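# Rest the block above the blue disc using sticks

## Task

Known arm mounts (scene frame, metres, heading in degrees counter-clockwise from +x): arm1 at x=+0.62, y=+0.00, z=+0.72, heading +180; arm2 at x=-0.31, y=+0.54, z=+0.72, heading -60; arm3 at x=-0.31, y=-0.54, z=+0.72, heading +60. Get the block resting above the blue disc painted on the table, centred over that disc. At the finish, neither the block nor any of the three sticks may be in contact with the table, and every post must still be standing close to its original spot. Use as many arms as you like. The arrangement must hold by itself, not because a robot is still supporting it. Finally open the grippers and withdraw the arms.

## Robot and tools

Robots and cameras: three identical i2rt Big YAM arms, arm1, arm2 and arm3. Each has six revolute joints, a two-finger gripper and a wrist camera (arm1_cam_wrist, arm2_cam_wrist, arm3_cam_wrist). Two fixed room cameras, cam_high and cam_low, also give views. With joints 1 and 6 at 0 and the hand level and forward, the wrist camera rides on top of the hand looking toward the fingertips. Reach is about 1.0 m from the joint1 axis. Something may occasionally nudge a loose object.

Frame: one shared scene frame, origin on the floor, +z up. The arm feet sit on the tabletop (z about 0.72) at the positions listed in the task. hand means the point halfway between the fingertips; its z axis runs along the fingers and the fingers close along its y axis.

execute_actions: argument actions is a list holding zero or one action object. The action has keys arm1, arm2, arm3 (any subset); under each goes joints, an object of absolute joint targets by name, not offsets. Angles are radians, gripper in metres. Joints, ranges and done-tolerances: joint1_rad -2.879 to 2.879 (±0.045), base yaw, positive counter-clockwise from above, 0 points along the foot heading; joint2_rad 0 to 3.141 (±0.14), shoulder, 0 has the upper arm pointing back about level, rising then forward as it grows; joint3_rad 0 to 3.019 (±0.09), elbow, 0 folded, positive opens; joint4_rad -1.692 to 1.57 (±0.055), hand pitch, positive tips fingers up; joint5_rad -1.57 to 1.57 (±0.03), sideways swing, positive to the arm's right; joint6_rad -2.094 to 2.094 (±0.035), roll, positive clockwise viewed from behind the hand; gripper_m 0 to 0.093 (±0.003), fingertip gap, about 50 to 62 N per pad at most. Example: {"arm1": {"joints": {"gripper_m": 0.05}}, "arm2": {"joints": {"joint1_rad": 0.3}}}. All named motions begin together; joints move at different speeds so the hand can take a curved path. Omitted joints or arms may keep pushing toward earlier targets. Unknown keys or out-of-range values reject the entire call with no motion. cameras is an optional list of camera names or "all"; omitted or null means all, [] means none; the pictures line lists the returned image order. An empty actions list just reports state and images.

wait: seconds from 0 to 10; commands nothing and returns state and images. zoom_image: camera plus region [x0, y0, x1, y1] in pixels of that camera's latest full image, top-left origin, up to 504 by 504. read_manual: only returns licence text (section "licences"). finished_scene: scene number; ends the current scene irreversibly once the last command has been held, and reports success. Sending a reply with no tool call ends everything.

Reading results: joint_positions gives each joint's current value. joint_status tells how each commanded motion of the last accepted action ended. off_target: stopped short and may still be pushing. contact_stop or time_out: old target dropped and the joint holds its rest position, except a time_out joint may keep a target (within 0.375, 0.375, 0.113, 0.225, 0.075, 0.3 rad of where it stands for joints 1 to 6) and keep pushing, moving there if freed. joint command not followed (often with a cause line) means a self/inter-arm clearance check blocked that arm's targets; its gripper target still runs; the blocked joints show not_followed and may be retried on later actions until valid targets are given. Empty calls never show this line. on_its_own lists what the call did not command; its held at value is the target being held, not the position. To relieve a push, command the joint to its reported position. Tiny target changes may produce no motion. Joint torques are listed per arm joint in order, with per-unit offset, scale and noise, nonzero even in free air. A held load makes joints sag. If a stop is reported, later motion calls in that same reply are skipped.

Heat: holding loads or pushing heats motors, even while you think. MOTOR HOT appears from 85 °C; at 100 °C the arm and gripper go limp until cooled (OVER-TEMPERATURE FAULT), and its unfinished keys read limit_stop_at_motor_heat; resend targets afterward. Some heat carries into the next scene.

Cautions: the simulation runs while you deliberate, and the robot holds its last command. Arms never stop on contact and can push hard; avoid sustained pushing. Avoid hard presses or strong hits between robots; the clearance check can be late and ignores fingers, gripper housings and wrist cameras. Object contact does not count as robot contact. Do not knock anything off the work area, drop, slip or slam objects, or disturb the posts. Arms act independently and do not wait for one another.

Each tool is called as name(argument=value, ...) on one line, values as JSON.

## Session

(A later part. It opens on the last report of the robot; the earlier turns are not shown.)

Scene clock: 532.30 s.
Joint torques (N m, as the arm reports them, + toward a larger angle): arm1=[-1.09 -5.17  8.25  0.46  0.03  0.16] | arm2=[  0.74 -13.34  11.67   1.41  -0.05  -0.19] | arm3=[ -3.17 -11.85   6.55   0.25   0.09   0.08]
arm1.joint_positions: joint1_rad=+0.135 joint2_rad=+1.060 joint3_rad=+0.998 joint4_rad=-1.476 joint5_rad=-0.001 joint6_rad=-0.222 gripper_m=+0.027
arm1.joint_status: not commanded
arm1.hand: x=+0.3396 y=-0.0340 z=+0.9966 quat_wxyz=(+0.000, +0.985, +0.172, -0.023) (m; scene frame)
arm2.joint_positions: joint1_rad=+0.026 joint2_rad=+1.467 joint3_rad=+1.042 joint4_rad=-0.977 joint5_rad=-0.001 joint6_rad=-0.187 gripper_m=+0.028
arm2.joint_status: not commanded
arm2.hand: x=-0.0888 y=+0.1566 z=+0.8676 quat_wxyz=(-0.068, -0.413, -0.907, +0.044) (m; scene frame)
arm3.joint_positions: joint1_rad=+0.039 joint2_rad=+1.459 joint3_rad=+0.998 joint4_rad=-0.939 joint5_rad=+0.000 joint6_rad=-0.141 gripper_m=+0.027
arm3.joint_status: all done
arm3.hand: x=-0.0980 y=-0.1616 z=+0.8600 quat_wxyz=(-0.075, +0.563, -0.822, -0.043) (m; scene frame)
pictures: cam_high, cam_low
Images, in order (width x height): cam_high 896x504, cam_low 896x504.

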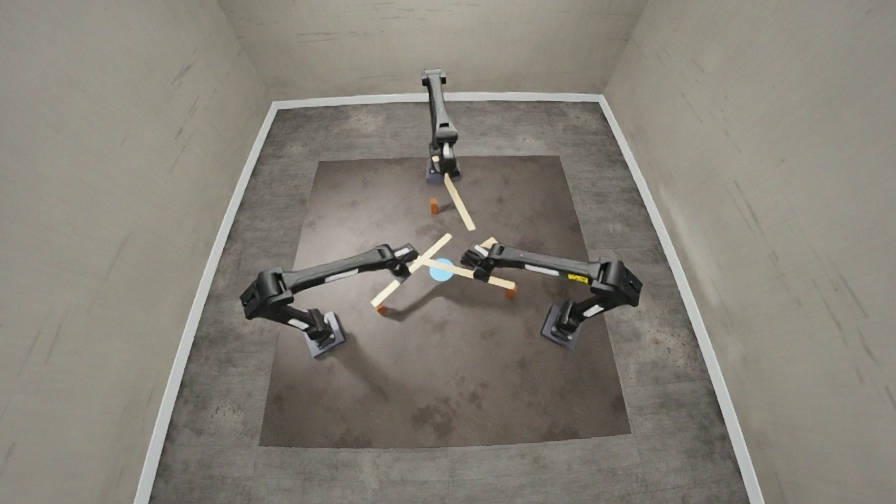

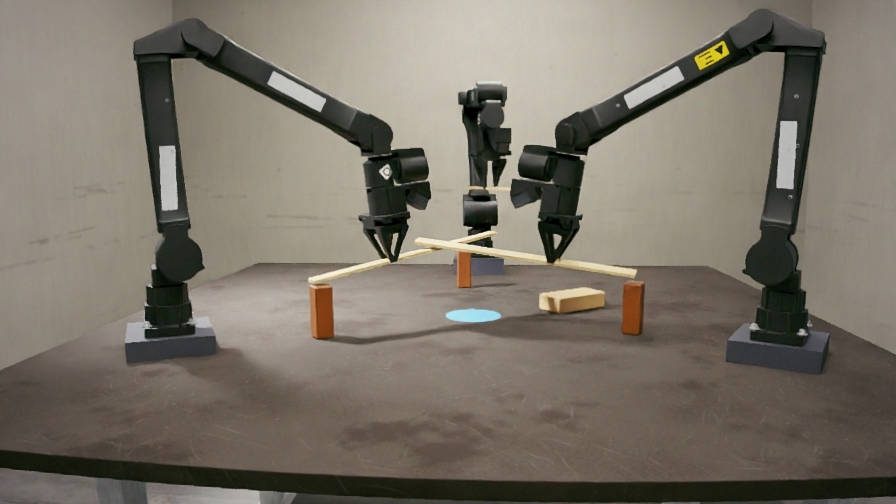

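execute_actions(actions=[{"arm3":{"joints":{"joint3_rad":0.968,"joint4_rad":-0.902}}}], cameras=["cam_high","cam_low"])

zoom_image(camera="cam_low", region=[290, 190, 680, 320])

zoom_image(camera="cam_low", region=[370, 210, 520, 290])

Scene clock: 553.00 s.
Joint torques (N m, as the arm reports them, + toward a larger angle): arm1=[-1.17 -5.25  8.23  0.46  0.02  0.16] | arm2=[  0.94 -12.83  11.79   1.31  -0.05  -0.19] | arm3=[ -3.07 -11.21   6.64   0.96   0.11   0.07]
arm1.joint_positions: joint1_rad=+0.135 joint2_rad=+1.060 joint3_rad=+0.998 joint4_rad=-1.476 joint5_rad=-0.001 joint6_rad=-0.222 gripper_m=+0.027
arm1.joint_status: not commanded
arm1.hand: x=+0.3396 y=-0.0340 z=+0.9966 quat_wxyz=(+0.000, +0.985, +0.172, -0.023) (m; scene frame)
arm2.joint_positions: joint1_rad=+0.026 joint2_rad=+1.467 joint3_rad=+1.042 joint4_rad=-0.977 joint5_rad=-0.001 joint6_rad=-0.188 gripper_m=+0.028
arm2.joint_status: not commanded
arm2.hand: x=-0.0888 y=+0.1566 z=+0.8676 quat_wxyz=(-0.068, -0.413, -0.907, +0.044) (m; scene frame)
arm3.joint_positions: joint1_rad=+0.039 joint2_rad=+1.458 joint3_rad=+0.970 joint4_rad=-0.915 joint5_rad=+0.000 joint6_rad=-0.141 gripper_m=+0.027
arm3.joint_status: all done
arm3.hand: x=-0.1010 y=-0.1668 z=+0.8504 quat_wxyz=(-0.073, +0.563, -0.822, -0.042) (m; scene frame)
pictures: cam_high, cam_low
Images, in order (width x height): cam_high 896x504, cam_low 896x504.

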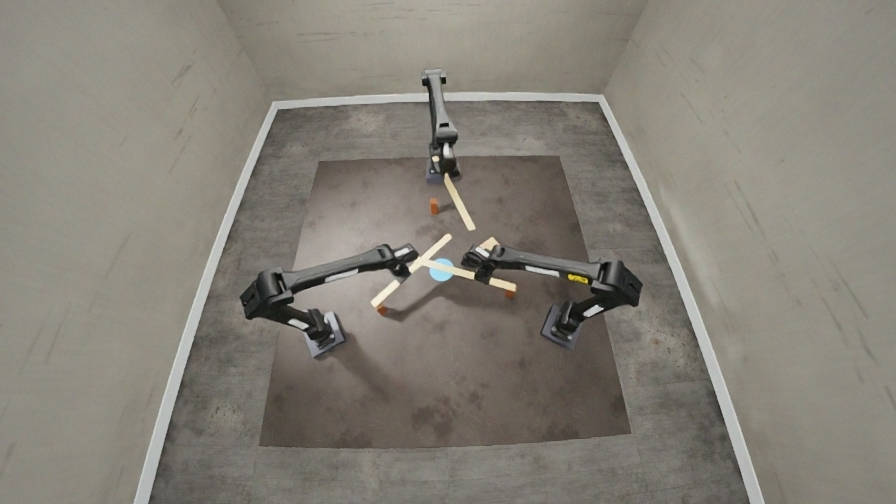

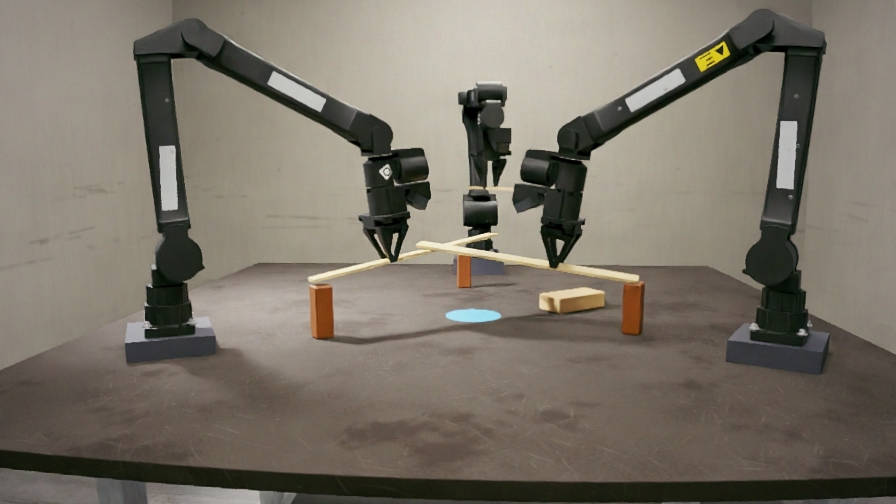

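Region (290, 190, 680, 320) of cam_low's 896x504 image, scaled by 1.292, with more detail than that image has.

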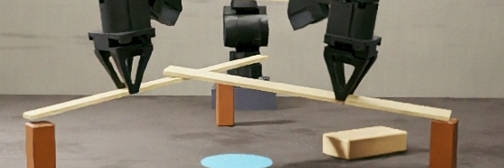

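Region (370, 210, 520, 290) of cam_low's 896x504 image, scaled by 3.360, with more detail than that image has; it fills the top 269 rows of this view, and the rest is white.

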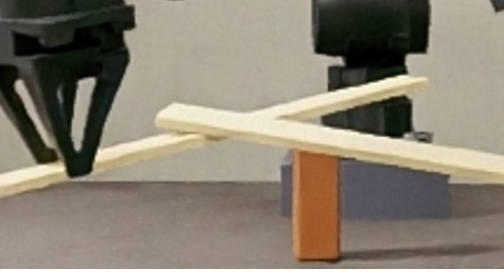

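execute_actions(actions=[{"arm3":{"joints":{"gripper_m":0.04}}}], cameras=["cam_high","cam_low","arm3_cam_wrist"])

zoom_image(camera="cam_low", region=[290, 190, 680, 320])

zoom_image(camera="cam_high", region=[360, 210, 540, 320])

Scene clock: 557.53 s.
Joint torques (N m, as the arm reports them, + toward a larger angle): arm1=[-1.13 -5.14  8.23  0.48  0.03  0.16] | arm2=[  0.62 -13.21  11.65   1.4   -0.05  -0.18] | arm3=[ -3.73 -11.86   6.63   0.99   0.1    0.08]
arm1.joint_positions: joint1_rad=+0.135 joint2_rad=+1.060 joint3_rad=+0.998 joint4_rad=-1.476 joint5_rad=-0.001 joint6_rad=-0.222 gripper_m=+0.027
arm1.joint_status: not commanded
arm1.hand: x=+0.3396 y=-0.0340 z=+0.9966 quat_wxyz=(+0.000, +0.985, +0.172, -0.023) (m; scene frame)
arm2.joint_positions: joint1_rad=+0.026 joint2_rad=+1.467 joint3_rad=+1.042 joint4_rad=-0.977 joint5_rad=-0.001 joint6_rad=-0.188 gripper_m=+0.028
arm2.joint_status: not commanded
arm2.hand: x=-0.0888 y=+0.1566 z=+0.8676 quat_wxyz=(-0.068, -0.413, -0.907, +0.044) (m; scene frame)
arm3.joint_positions: joint1_rad=+0.039 joint2_rad=+1.458 joint3_rad=+0.970 joint4_rad=-0.913 joint5_rad=+0.000 joint6_rad=-0.140 gripper_m=+0.040
arm3.joint_status: all done
arm3.hand: x=-0.1008 y=-0.1665 z=+0.8505 quat_wxyz=(-0.073, +0.562, -0.823, -0.042) (m; scene frame)
pictures: arm3_cam_wrist, cam_high, cam_low
Images, in order (width x height): arm3_cam_wrist 504x504, cam_high 896x504, cam_low 896x504.

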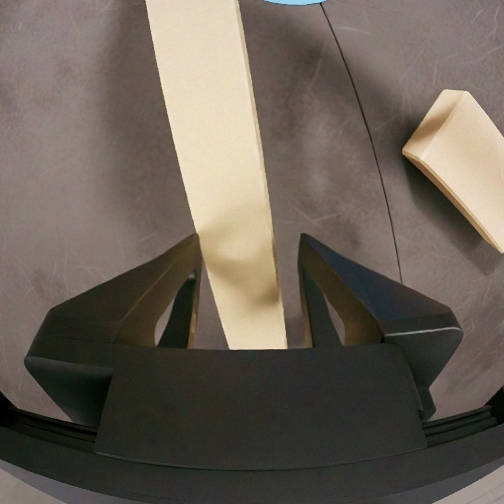

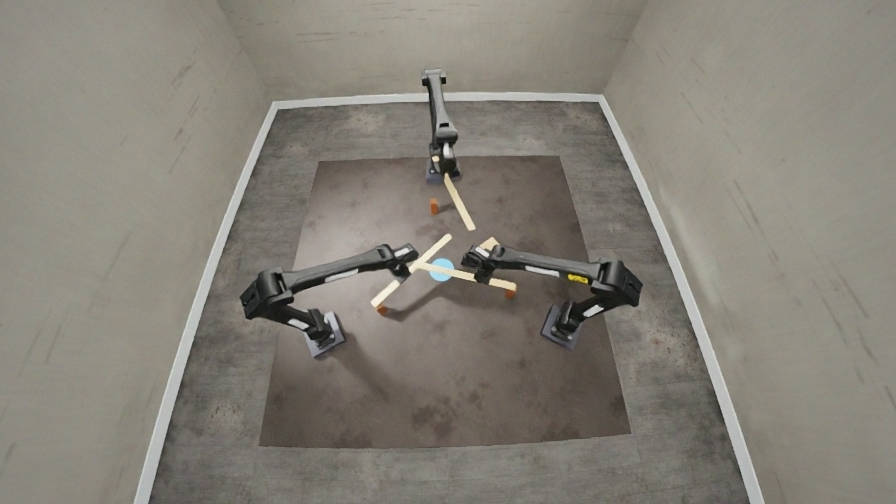

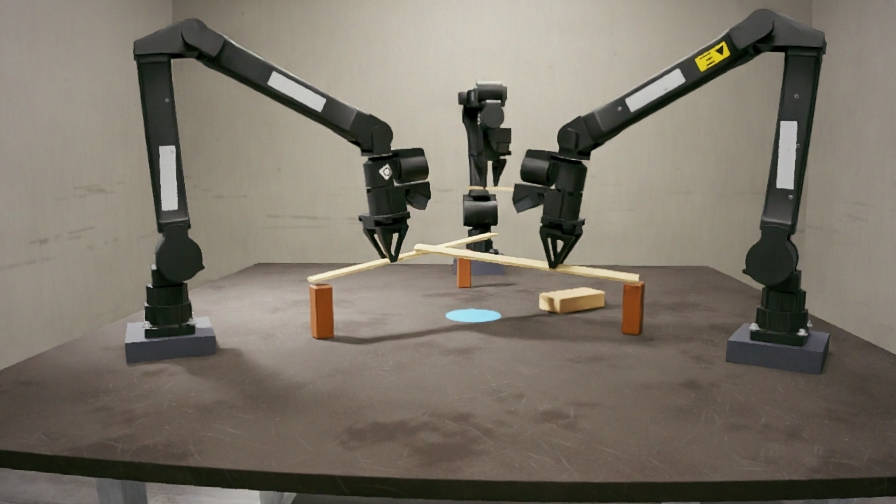

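Region (290, 190, 680, 320) of cam_low's 896x504 image, scaled by 1.292, with more detail than that image has.

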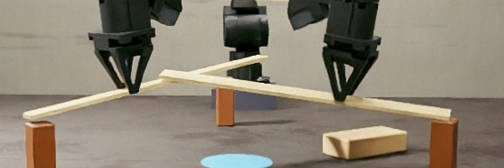

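Region (360, 210, 540, 320) of cam_high's 896x504 image, scaled by 2.800, with more detail than that image has.

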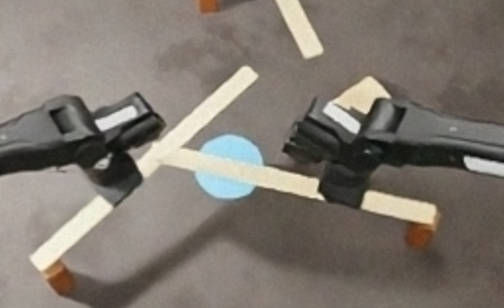

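execute_actions(actions=[{"arm3":{"joints":{"gripper_m":0.05,"joint6_rad":-0.32}}}], cameras=["cam_high","cam_low","arm3_cam_wrist"])

zoom_image(camera="cam_high", region=[360, 210, 540, 320])

Scene clock: 623.47 s.
Joint torques (N m, as the arm reports them, + toward a larger angle): arm1=[-1.06 -5.2   8.27  0.46  0.02  0.16] | arm2=[  0.73 -13.04  11.7    1.4   -0.05  -0.17] | arm3=[ -3.12 -11.71   6.68   0.99   0.07  -0.23]
arm1.joint_positions: joint1_rad=+0.135 joint2_rad=+1.060 joint3_rad=+0.998 joint4_rad=-1.476 joint5_rad=-0.001 joint6_rad=-0.222 gripper_m=+0.027
arm1.joint_status: not commanded
arm1.hand: x=+0.3396 y=-0.0340 z=+0.9966 quat_wxyz=(+0.000, +0.985, +0.172, -0.023) (m; scene frame)
arm2.joint_positions: joint1_rad=+0.026 joint2_rad=+1.467 joint3_rad=+1.042 joint4_rad=-0.977 joint5_rad=-0.001 joint6_rad=-0.188 gripper_m=+0.028
arm2.joint_status: not commanded
arm2.hand: x=-0.0888 y=+0.1566 z=+0.8676 quat_wxyz=(-0.068, -0.413, -0.907, +0.044) (m; scene frame)
arm3.joint_positions: joint1_rad=+0.039 joint2_rad=+1.458 joint3_rad=+0.970 joint4_rad=-0.913 joint5_rad=+0.000 joint6_rad=-0.303 gripper_m=+0.050
arm3.joint_status: all done
arm3.hand: x=-0.1008 y=-0.1665 z=+0.8505 quat_wxyz=(-0.077, +0.627, -0.774, -0.036) (m; scene frame)
pictures: arm3_cam_wrist, cam_high, cam_low
Images, in order (width x height): arm3_cam_wrist 504x504, cam_high 896x504, cam_low 896x504.

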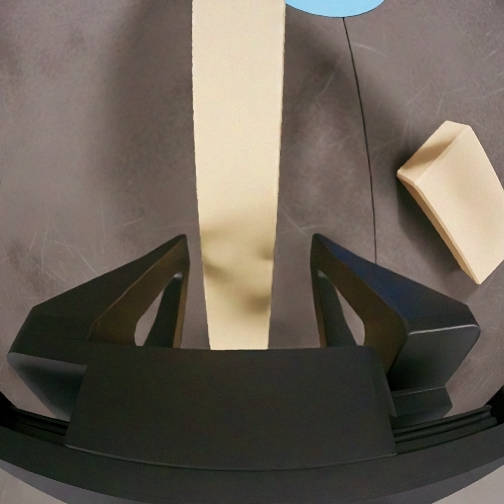

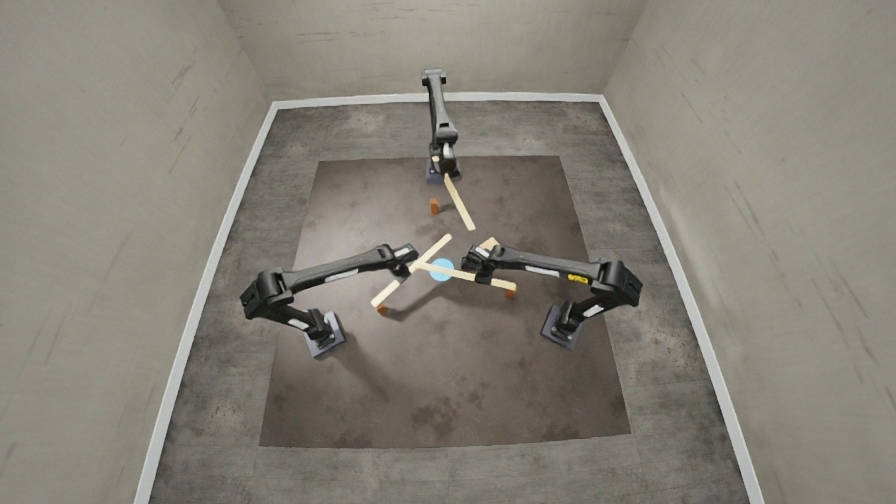

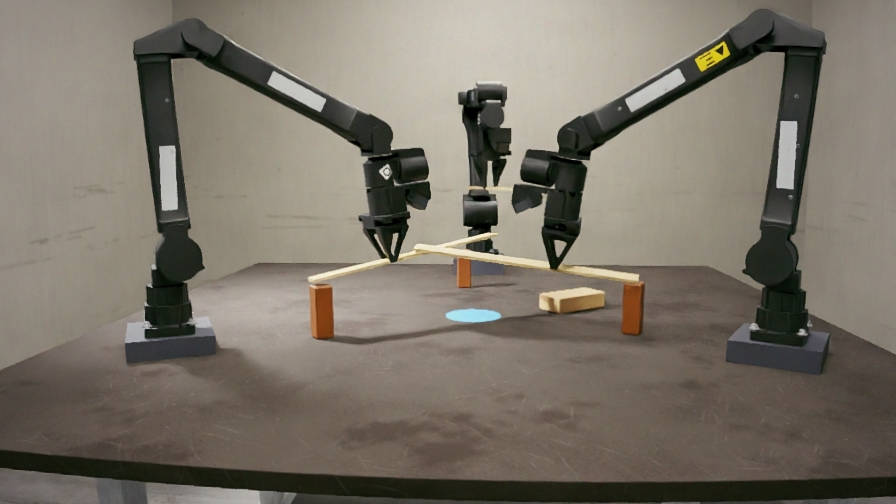

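Region (360, 210, 540, 320) of cam_high's 896x504 image, scaled by 2.800, with more detail than that image has.

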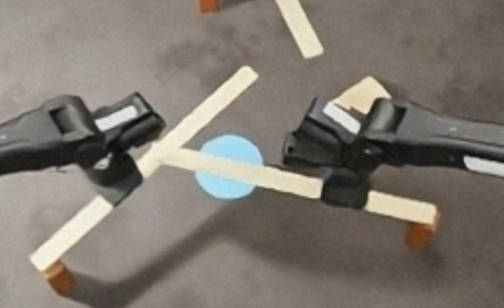

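execute_actions(actions=[{"arm3":{"joints":{"gripper_m":0.0}}}], cameras=["arm3_cam_wrist"])

execute_actions(actions=[{"arm3":{"joints":{"joint2_rad":1.425,"joint6_rad":-0.218}}}], cameras=["cam_high","cam_low","arm3_cam_wrist"])

zoom_image(camera="cam_low", region=[290, 190, 680, 320])

zoom_image(camera="cam_high", region=[360, 210, 540, 320])

Scene clock: 648.77 s.
Joint torques (N m, as the arm reports them, + toward a larger angle): arm1=[-1.07 -5.18  8.25  0.48  0.03  0.15] | arm2=[  0.85 -12.68  12.01   1.31  -0.03  -0.17] | arm3=[ -3.57 -11.43   6.76   0.87   0.03  -0.23]
arm1.joint_positions: joint1_rad=+0.135 joint2_rad=+1.060 joint3_rad=+0.998 joint4_rad=-1.476 joint5_rad=-0.001 joint6_rad=-0.222 gripper_m=+0.027
arm1.joint_status: not commanded
arm1.hand: x=+0.3396 y=-0.0340 z=+0.9966 quat_wxyz=(+0.000, +0.985, +0.172, -0.023) (m; scene frame)
arm2.joint_positions: joint1_rad=+0.026 joint2_rad=+1.468 joint3_rad=+1.042 joint4_rad=-0.976 joint5_rad=-0.001 joint6_rad=-0.188 gripper_m=+0.028
arm2.joint_status: not commanded
arm2.hand: x=-0.0887 y=+0.1564 z=+0.8675 quat_wxyz=(-0.068, -0.413, -0.907, +0.045) (m; scene frame)
arm3.joint_positions: joint1_rad=+0.038 joint2_rad=+1.452 joint3_rad=+0.970 joint4_rad=-0.910 joint5_rad=+0.001 joint6_rad=-0.304 gripper_m=+0.001
arm3.joint_status: all done
arm3.hand: x=-0.0997 y=-0.1660 z=+0.8529 quat_wxyz=(-0.081, +0.627, -0.774, -0.037) (m; scene frame)
pictures: arm3_cam_wrist
Images, in order (width x height): arm3_cam_wrist 504x504.

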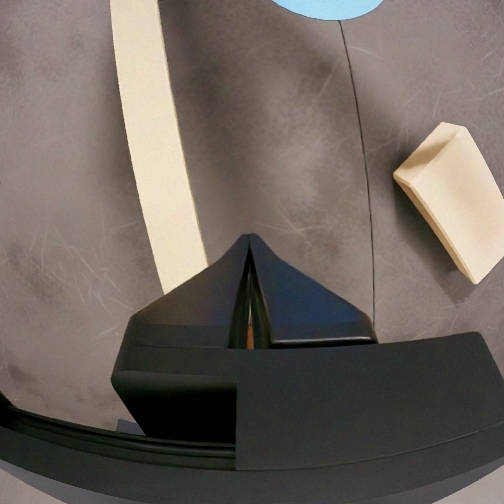

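Scene clock: 649.73 s.
Joint torques (N m, as the arm reports them, + toward a larger angle): arm1=[-1.08 -5.29  8.24  0.46  0.03  0.16] | arm2=[  0.67 -12.91  11.79   1.35  -0.04  -0.18] | arm3=[ -2.79 -10.97   6.9    0.88   0.03   0.07]
arm1.joint_positions: joint1_rad=+0.135 joint2_rad=+1.060 joint3_rad=+0.998 joint4_rad=-1.476 joint5_rad=-0.001 joint6_rad=-0.222 gripper_m=+0.027
arm1.joint_status: not commanded
arm1.hand: x=+0.3396 y=-0.0340 z=+0.9966 quat_wxyz=(+0.000, +0.985, +0.172, -0.023) (m; scene frame)
arm2.joint_positions: joint1_rad=+0.026 joint2_rad=+1.468 joint3_rad=+1.042 joint4_rad=-0.976 joint5_rad=-0.001 joint6_rad=-0.188 gripper_m=+0.028
arm2.joint_status: not commanded
arm2.hand: x=-0.0887 y=+0.1564 z=+0.8675 quat_wxyz=(-0.068, -0.413, -0.907, +0.045) (m; scene frame)
arm3.joint_positions: joint1_rad=+0.038 joint2_rad=+1.433 joint3_rad=+0.970 joint4_rad=-0.910 joint5_rad=+0.001 joint6_rad=-0.235 gripper_m=+0.001
arm3.joint_status: all done
arm3.hand: x=-0.0993 y=-0.1655 z=+0.8610 quat_wxyz=(-0.089, +0.599, -0.794, -0.044) (m; scene frame)
pictures: arm3_cam_wrist, cam_high, cam_low
Images, in order (width x height): arm3_cam_wrist 504x504, cam_high 896x504, cam_low 896x504.

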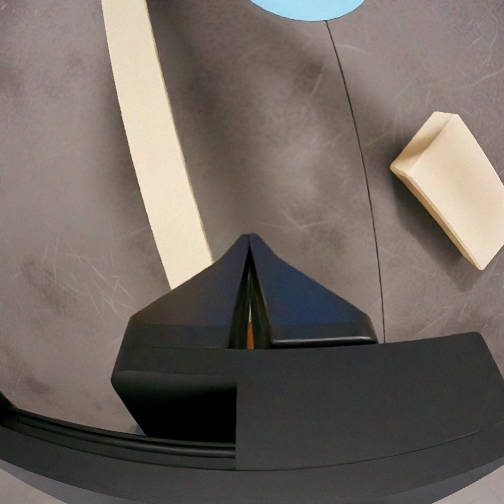

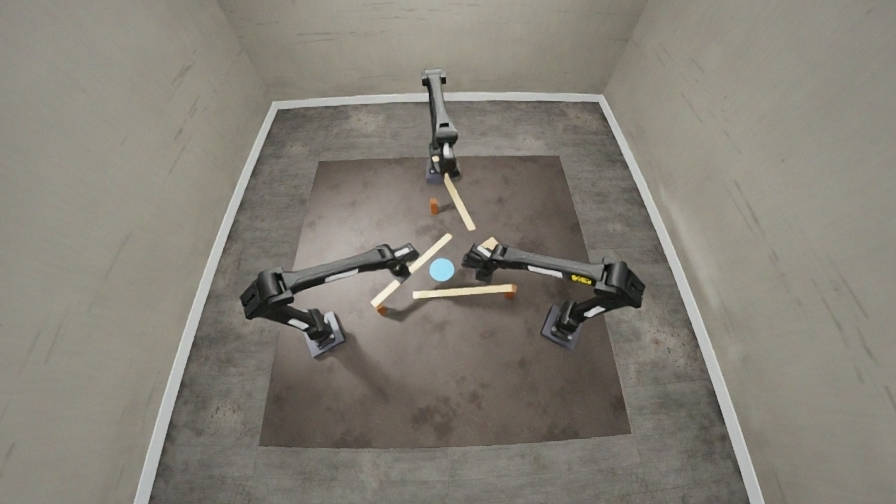

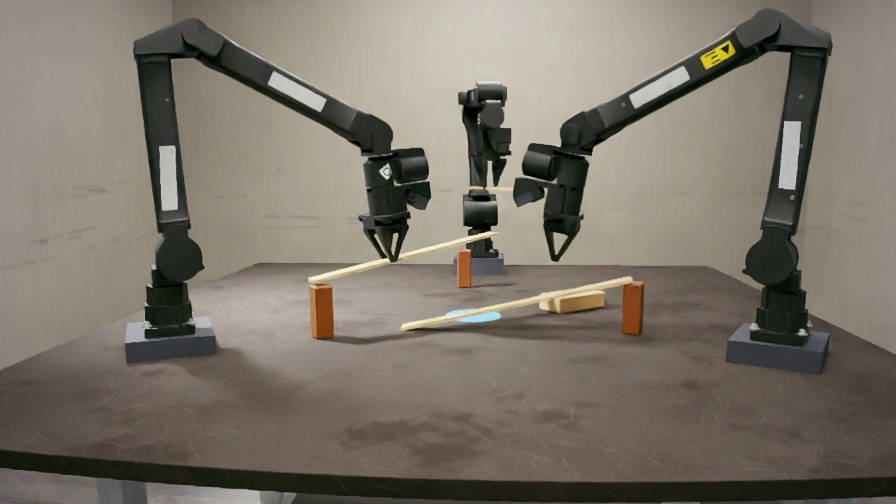

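Region (290, 190, 680, 320) of cam_low's 896x504 image, scaled by 1.292, with more detail than that image has.

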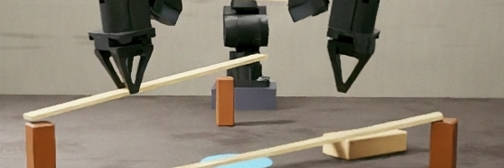

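Region (360, 210, 540, 320) of cam_high's 896x504 image, scaled by 2.800, with more detail than that image has.

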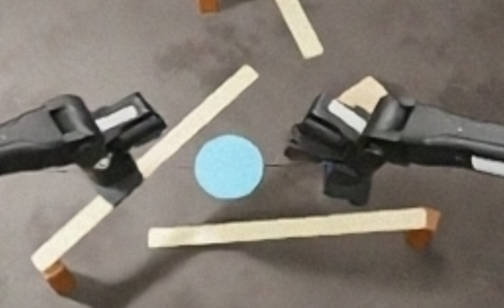

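execute_actions(actions=[{"arm3":{"joints":{"joint1_rad":0.15,"joint2_rad":1.40,"joint6_rad":-0.385,"gripper_m":0.065}}}], cameras=["cam_high","cam_low","arm3_cam_wrist"])

zoom_image(camera="cam_high", region=[360, 210, 540, 320])

zoom_image(camera="cam_low", region=[380, 200, 680, 350])

Scene clock: 669.90 s.
Joint torques (N m, as the arm reports them, + toward a larger angle): arm1=[-1.07 -5.19  8.27  0.48  0.02  0.16] | arm2=[  0.82 -13.02  11.69   1.35  -0.05  -0.17] | arm3=[ -2.66 -10.91   6.86   0.87   0.03  -0.26]
arm1.joint_positions: joint1_rad=+0.135 joint2_rad=+1.060 joint3_rad=+0.998 joint4_rad=-1.476 joint5_rad=-0.001 joint6_rad=-0.222 gripper_m=+0.027
arm1.joint_status: not commanded
arm1.hand: x=+0.3396 y=-0.0340 z=+0.9966 quat_wxyz=(+0.000, +0.985, +0.172, -0.023) (m; scene frame)
arm2.joint_positions: joint1_rad=+0.026 joint2_rad=+1.468 joint3_rad=+1.042 joint4_rad=-0.976 joint5_rad=-0.001 joint6_rad=-0.188 gripper_m=+0.028
arm2.joint_status: not commanded
arm2.hand: x=-0.0887 y=+0.1564 z=+0.8675 quat_wxyz=(-0.068, -0.413, -0.907, +0.045) (m; scene frame)
arm3.joint_positions: joint1_rad=+0.153 joint2_rad=+1.407 joint3_rad=+0.970 joint4_rad=-0.910 joint5_rad=+0.001 joint6_rad=-0.369 gripper_m=+0.065
arm3.joint_status: all done
arm3.hand: x=-0.1432 y=-0.1434 z=+0.8720 quat_wxyz=(-0.102, +0.692, -0.713, -0.049) (m; scene frame)
pictures: arm3_cam_wrist, cam_high, cam_low
Images, in order (width x height): arm3_cam_wrist 504x504, cam_high 896x504, cam_low 896x504.

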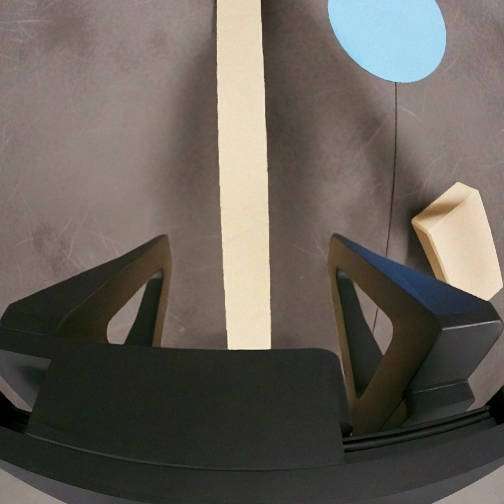

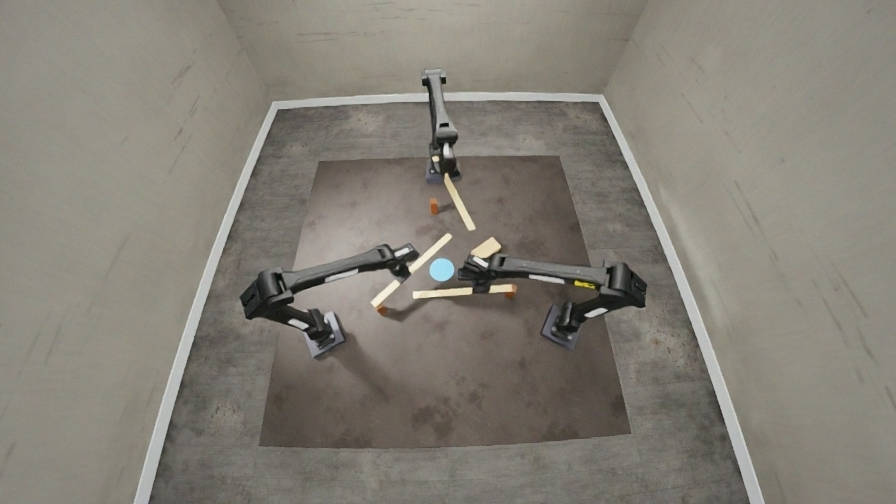

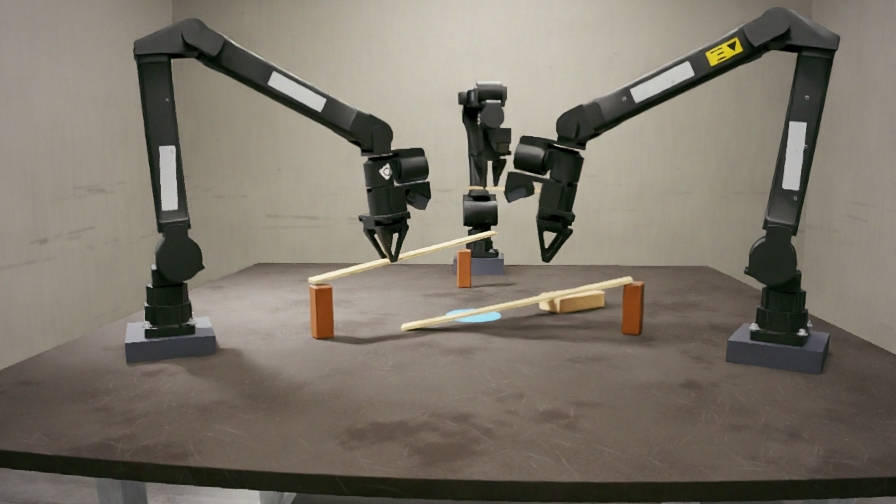

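Region (360, 210, 540, 320) of cam_high's 896x504 image, scaled by 2.800, with more detail than that image has.

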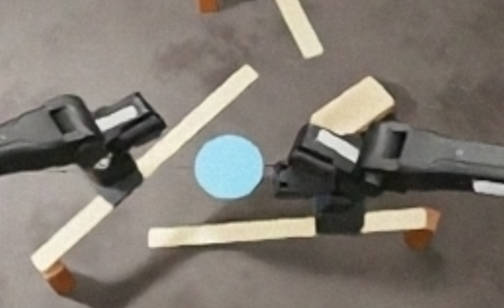

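Region (380, 200, 680, 350) of cam_low's 896x504 image, scaled by 1.680, with more detail than that image has.

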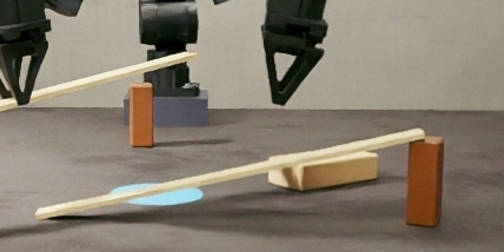

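execute_actions(actions=[{"arm3":{"joints":{"joint2_rad":1.73,"joint3_rad":1.165,"joint4_rad":-1.12}}}], cameras=["cam_high","cam_low","arm3_cam_wrist"])

zoom_image(camera="cam_low", region=[480, 200, 680, 350])

Scene clock: 692.97 s.
Joint torques (N m, as the arm reports them, + toward a larger angle): arm1=[-1.15 -5.2   8.25  0.47  0.03  0.16] | arm2=[  0.85 -12.94  11.73   1.33  -0.03  -0.17] | arm3=[ -2.22 -14.89   8.42  -0.38   0.01  -0.26]
arm1.joint_positions: joint1_rad=+0.135 joint2_rad=+1.060 joint3_rad=+0.998 joint4_rad=-1.476 joint5_rad=-0.001 joint6_rad=-0.222 gripper_m=+0.027
arm1.joint_status: not commanded
arm1.hand: x=+0.3396 y=-0.0340 z=+0.9966 quat_wxyz=(+0.000, +0.985, +0.172, -0.023) (m; scene frame)
arm2.joint_positions: joint1_rad=+0.026 joint2_rad=+1.468 joint3_rad=+1.042 joint4_rad=-0.976 joint5_rad=-0.001 joint6_rad=-0.188 gripper_m=+0.028
arm2.joint_status: not commanded
arm2.hand: x=-0.0887 y=+0.1564 z=+0.8675 quat_wxyz=(-0.068, -0.413, -0.907, +0.045) (m; scene frame)
arm3.joint_positions: joint1_rad=+0.153 joint2_rad=+1.742 joint3_rad=+1.131 joint4_rad=-1.113 joint5_rad=+0.001 joint6_rad=-0.369 gripper_m=+0.065
arm3.joint_status: all done
arm3.hand: x=-0.1435 y=-0.1419 z=+0.7884 quat_wxyz=(+0.071, +0.696, -0.714, +0.025) (m; scene frame)
pictures: arm3_cam_wrist, cam_high, cam_low
Images, in order (width x height): arm3_cam_wrist 504x504, cam_high 896x504, cam_low 896x504.

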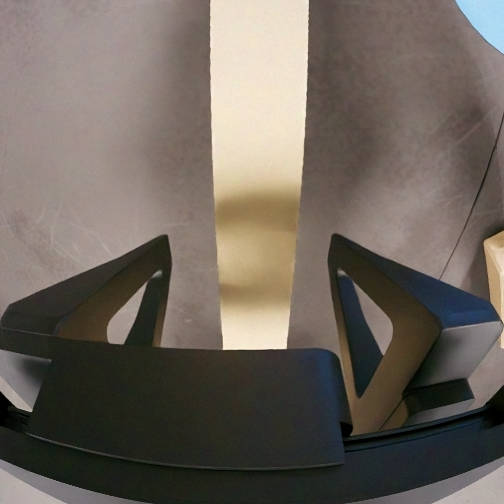

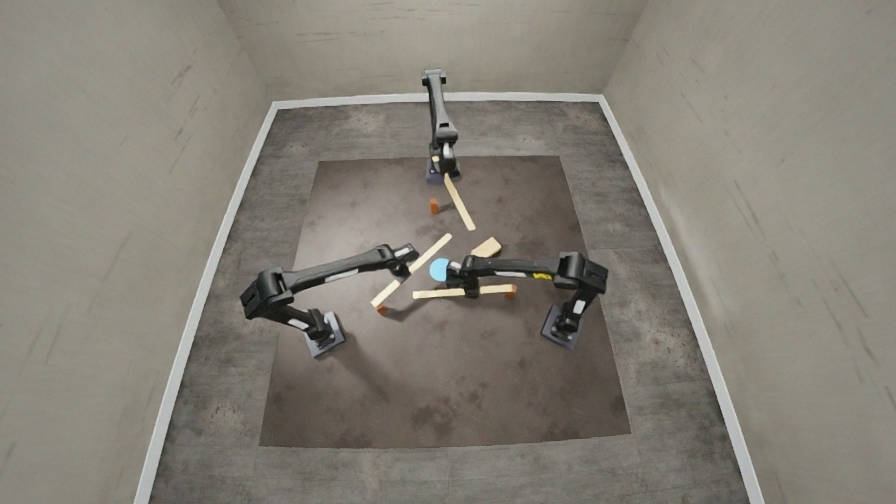

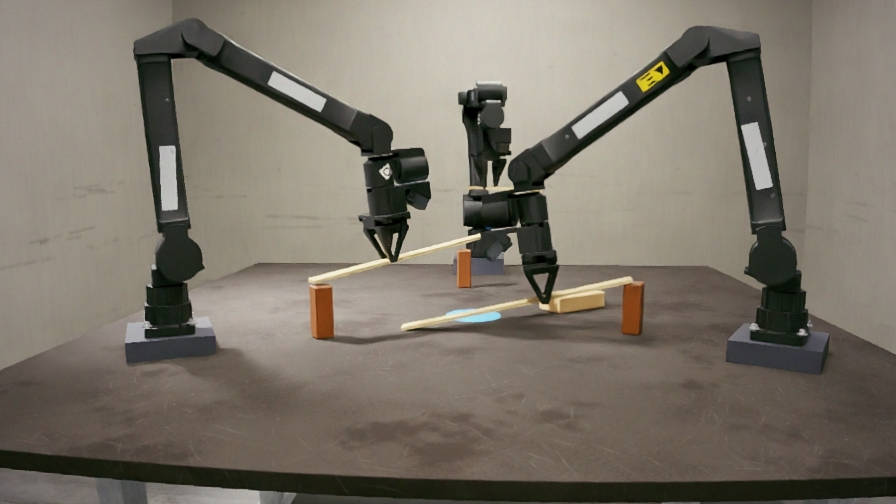

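Region (480, 200, 680, 350) of cam_low's 896x504 image, scaled by 2.520, with more detail than that image has; it fills the top 378 rows of this view, and the rest is white.

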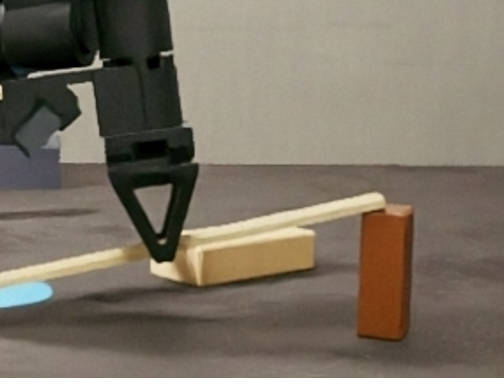

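execute_actions(actions=[{"arm3":{"joints":{"gripper_m":0.0}}}], cameras=["cam_low","arm3_cam_wrist"])

Scene clock: 696.90 s.
Joint torques (N m, as the arm reports them, + toward a larger angle): arm1=[-1.15 -5.07  8.26  0.46  0.03  0.16] | arm2=[  0.68 -13.    11.67   1.4   -0.04  -0.17] | arm3=[ -2.4  -14.62   8.37  -0.45   0.03  -0.24]
arm1.joint_positions: joint1_rad=+0.135 joint2_rad=+1.060 joint3_rad=+0.998 joint4_rad=-1.476 joint5_rad=-0.001 joint6_rad=-0.222 gripper_m=+0.027
arm1.joint_status: not commanded
arm1.hand: x=+0.3396 y=-0.0340 z=+0.9966 quat_wxyz=(+0.000, +0.985, +0.172, -0.023) (m; scene frame)
arm2.joint_positions: joint1_rad=+0.026 joint2_rad=+1.468 joint3_rad=+1.042 joint4_rad=-0.976 joint5_rad=-0.001 joint6_rad=-0.188 gripper_m=+0.028
arm2.joint_status: not commanded
arm2.hand: x=-0.0887 y=+0.1564 z=+0.8675 quat_wxyz=(-0.068, -0.413, -0.907, +0.045) (m; scene frame)
arm3.joint_positions: joint1_rad=+0.153 joint2_rad=+1.742 joint3_rad=+1.131 joint4_rad=-1.113 joint5_rad=+0.001 joint6_rad=-0.370 gripper_m=+0.028
arm3.joint_status: gripper_m off_target (ended at +0.028, target +0.000)
arm3.hand: x=-0.1435 y=-0.1419 z=+0.7884 quat_wxyz=(+0.071, +0.696, -0.714, +0.025) (m; scene frame)
pictures: arm3_cam_wrist, cam_low
Images, in order (width x height): arm3_cam_wrist 504x504, cam_low 896x504.

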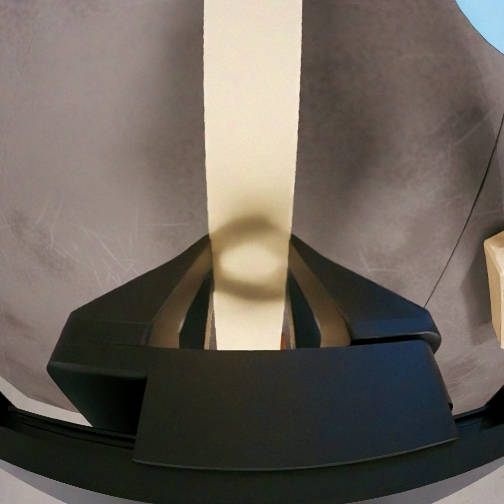

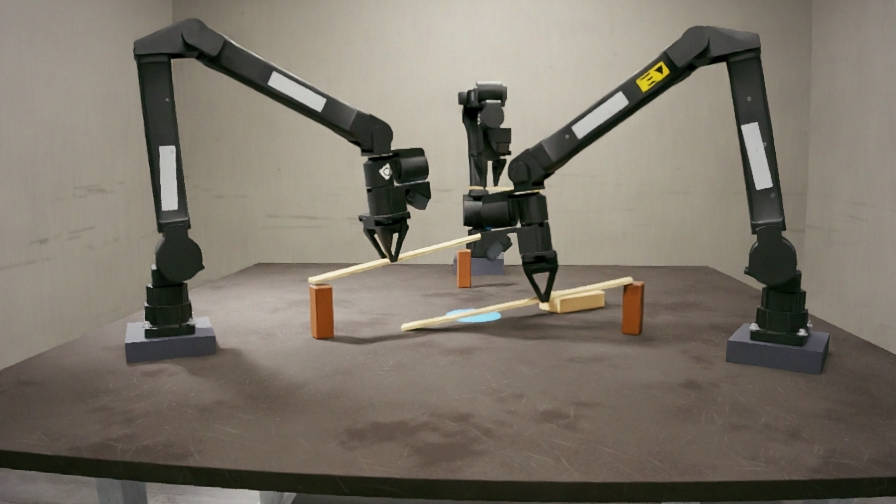

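execute_actions(actions=[{"arm3":{"joints":{"joint2_rad":1.605}}}], cameras=["cam_low","cam_high"])

zoom_image(camera="cam_low", region=[290, 190, 680, 350])

Scene clock: 721.83 s.
Joint torques (N m, as the arm reports them, + toward a larger angle): arm1=[-1.08 -5.18  8.23  0.42  0.02  0.16] | arm2=[  0.74 -12.96  11.66   1.45  -0.03  -0.19] | arm3=[ -2.4  -12.03   9.07  -0.09   0.04  -0.25]
arm1.joint_positions: joint1_rad=+0.135 joint2_rad=+1.060 joint3_rad=+0.998 joint4_rad=-1.476 joint5_rad=-0.001 joint6_rad=-0.222 gripper_m=+0.027
arm1.joint_status: not commanded
arm1.hand: x=+0.3396 y=-0.0340 z=+0.9966 quat_wxyz=(+0.000, +0.985, +0.172, -0.023) (m; scene frame)
arm2.joint_positions: joint1_rad=+0.026 joint2_rad=+1.468 joint3_rad=+1.042 joint4_rad=-0.976 joint5_rad=-0.001 joint6_rad=-0.188 gripper_m=+0.028
arm2.joint_status: not commanded
arm2.hand: x=-0.0887 y=+0.1564 z=+0.8675 quat_wxyz=(-0.068, -0.413, -0.907, +0.045) (m; scene frame)
arm3.joint_positions: joint1_rad=+0.153 joint2_rad=+1.597 joint3_rad=+1.131 joint4_rad=-1.114 joint5_rad=+0.001 joint6_rad=-0.370 gripper_m=+0.028
arm3.joint_status: all done
arm3.hand: x=-0.1391 y=-0.1331 z=+0.8479 quat_wxyz=(+0.005, +0.697, -0.717, -0.003) (m; scene frame)
pictures: cam_high, cam_low
Images, in order (width x height): cam_high 896x504, cam_low 896x504.

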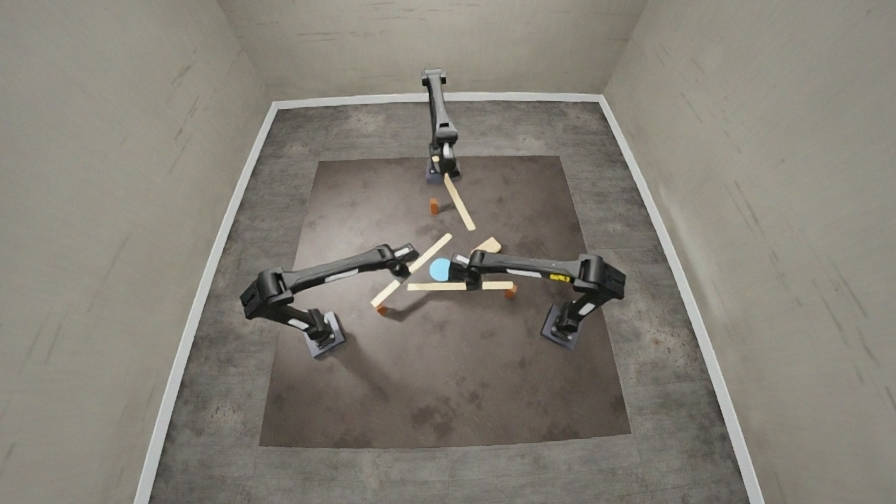

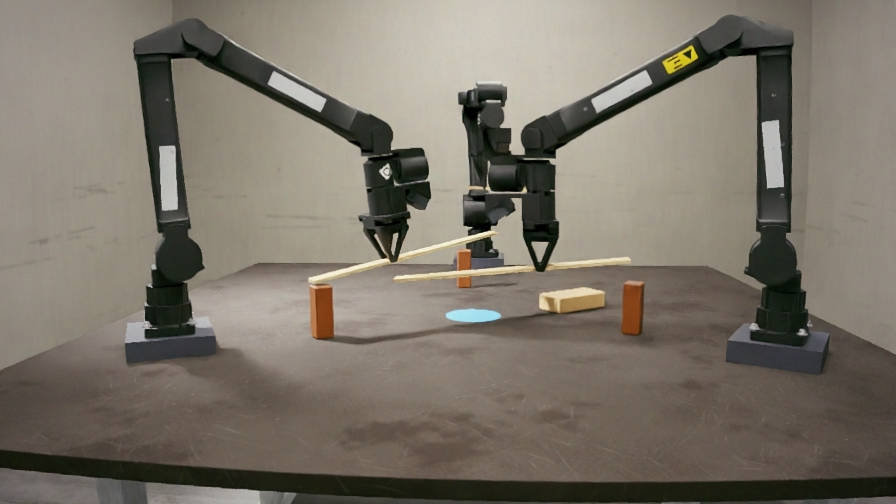

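Region (290, 190, 680, 350) of cam_low's 896x504 image, scaled by 1.292, with more detail than that image has; it fills the top 207 rows of this view, and the rest is white.

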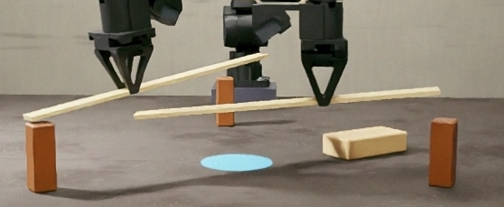

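execute_actions(actions=[{"arm3":{"joints":{"joint1_rad":0.033,"joint2_rad":1.16,"joint3_rad":0.772,"joint6_rad":-0.208}}}], cameras=["cam_low","cam_high"])

zoom_image(camera="cam_low", region=[290, 170, 720, 350])

zoom_image(camera="cam_high", region=[360, 210, 560, 330])

Scene clock: 734.80 s.
Joint torques (N m, as the arm reports them, + toward a larger angle): arm1=[-1.16 -5.24  8.25  0.45  0.03  0.16] | arm2=[  0.84 -13.06  11.68   1.37  -0.05  -0.16] | arm3=[-1.63 -6.2   6.69  0.23  0.07  0.07]
arm1.joint_positions: joint1_rad=+0.135 joint2_rad=+1.060 joint3_rad=+0.998 joint4_rad=-1.476 joint5_rad=-0.001 joint6_rad=-0.222 gripper_m=+0.027
arm1.joint_status: not commanded
arm1.hand: x=+0.3396 y=-0.0340 z=+0.9966 quat_wxyz=(+0.000, +0.985, +0.172, -0.023) (m; scene frame)
arm2.joint_positions: joint1_rad=+0.026 joint2_rad=+1.468 joint3_rad=+1.042 joint4_rad=-0.976 joint5_rad=-0.001 joint6_rad=-0.188 gripper_m=+0.028
arm2.joint_status: not commanded
arm2.hand: x=-0.0887 y=+0.1564 z=+0.8675 quat_wxyz=(-0.068, -0.413, -0.907, +0.045) (m; scene frame)
arm3.joint_positions: joint1_rad=+0.026 joint2_rad=+1.157 joint3_rad=+0.776 joint4_rad=-1.119 joint5_rad=+0.001 joint6_rad=-0.225 gripper_m=+0.028
arm3.joint_status: all done
arm3.hand: x=-0.1563 y=-0.2747 z=+0.8750 quat_wxyz=(-0.031, +0.593, -0.804, -0.019) (m; scene frame)
pictures: cam_high, cam_low
Images, in order (width x height): cam_high 896x504, cam_low 896x504.

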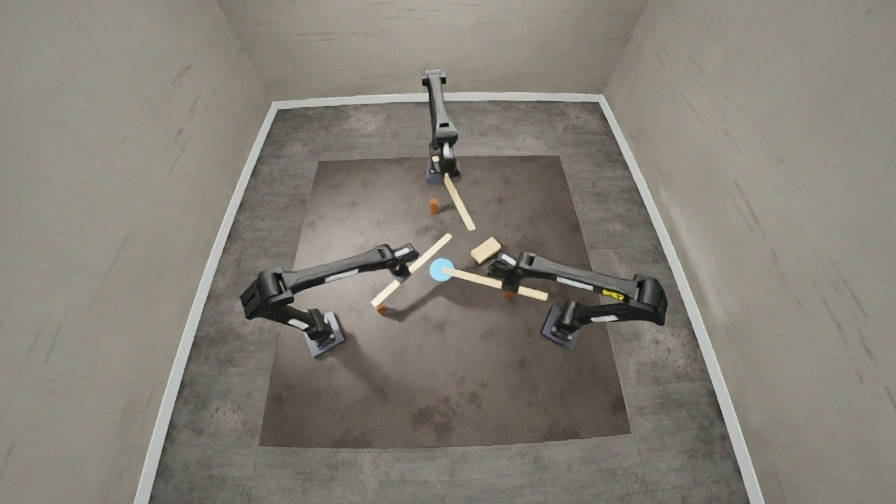

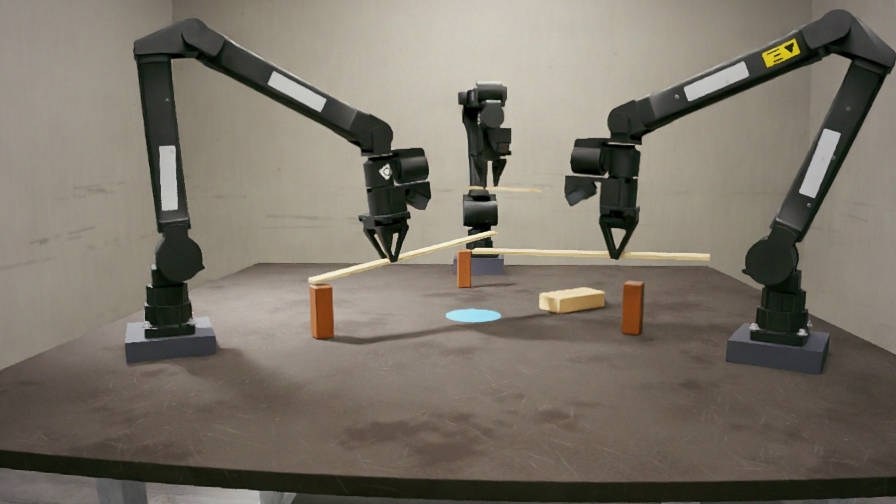

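Region (290, 170, 720, 350) of cam_low's 896x504 image, scaled by 1.172, with more detail than that image has; it fills the top 211 rows of this view, and the rest is white.

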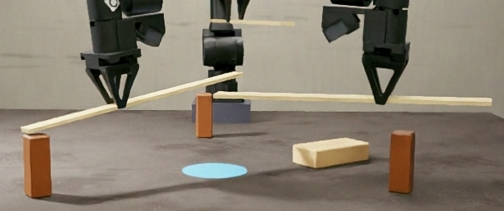

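Region (360, 210, 560, 330) of cam_high's 896x504 image, scaled by 2.520, with more detail than that image has; it fills the top 302 rows of this view, and the rest is white.

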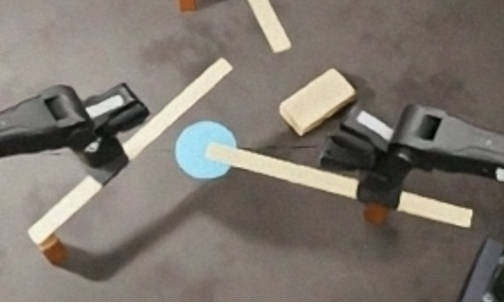

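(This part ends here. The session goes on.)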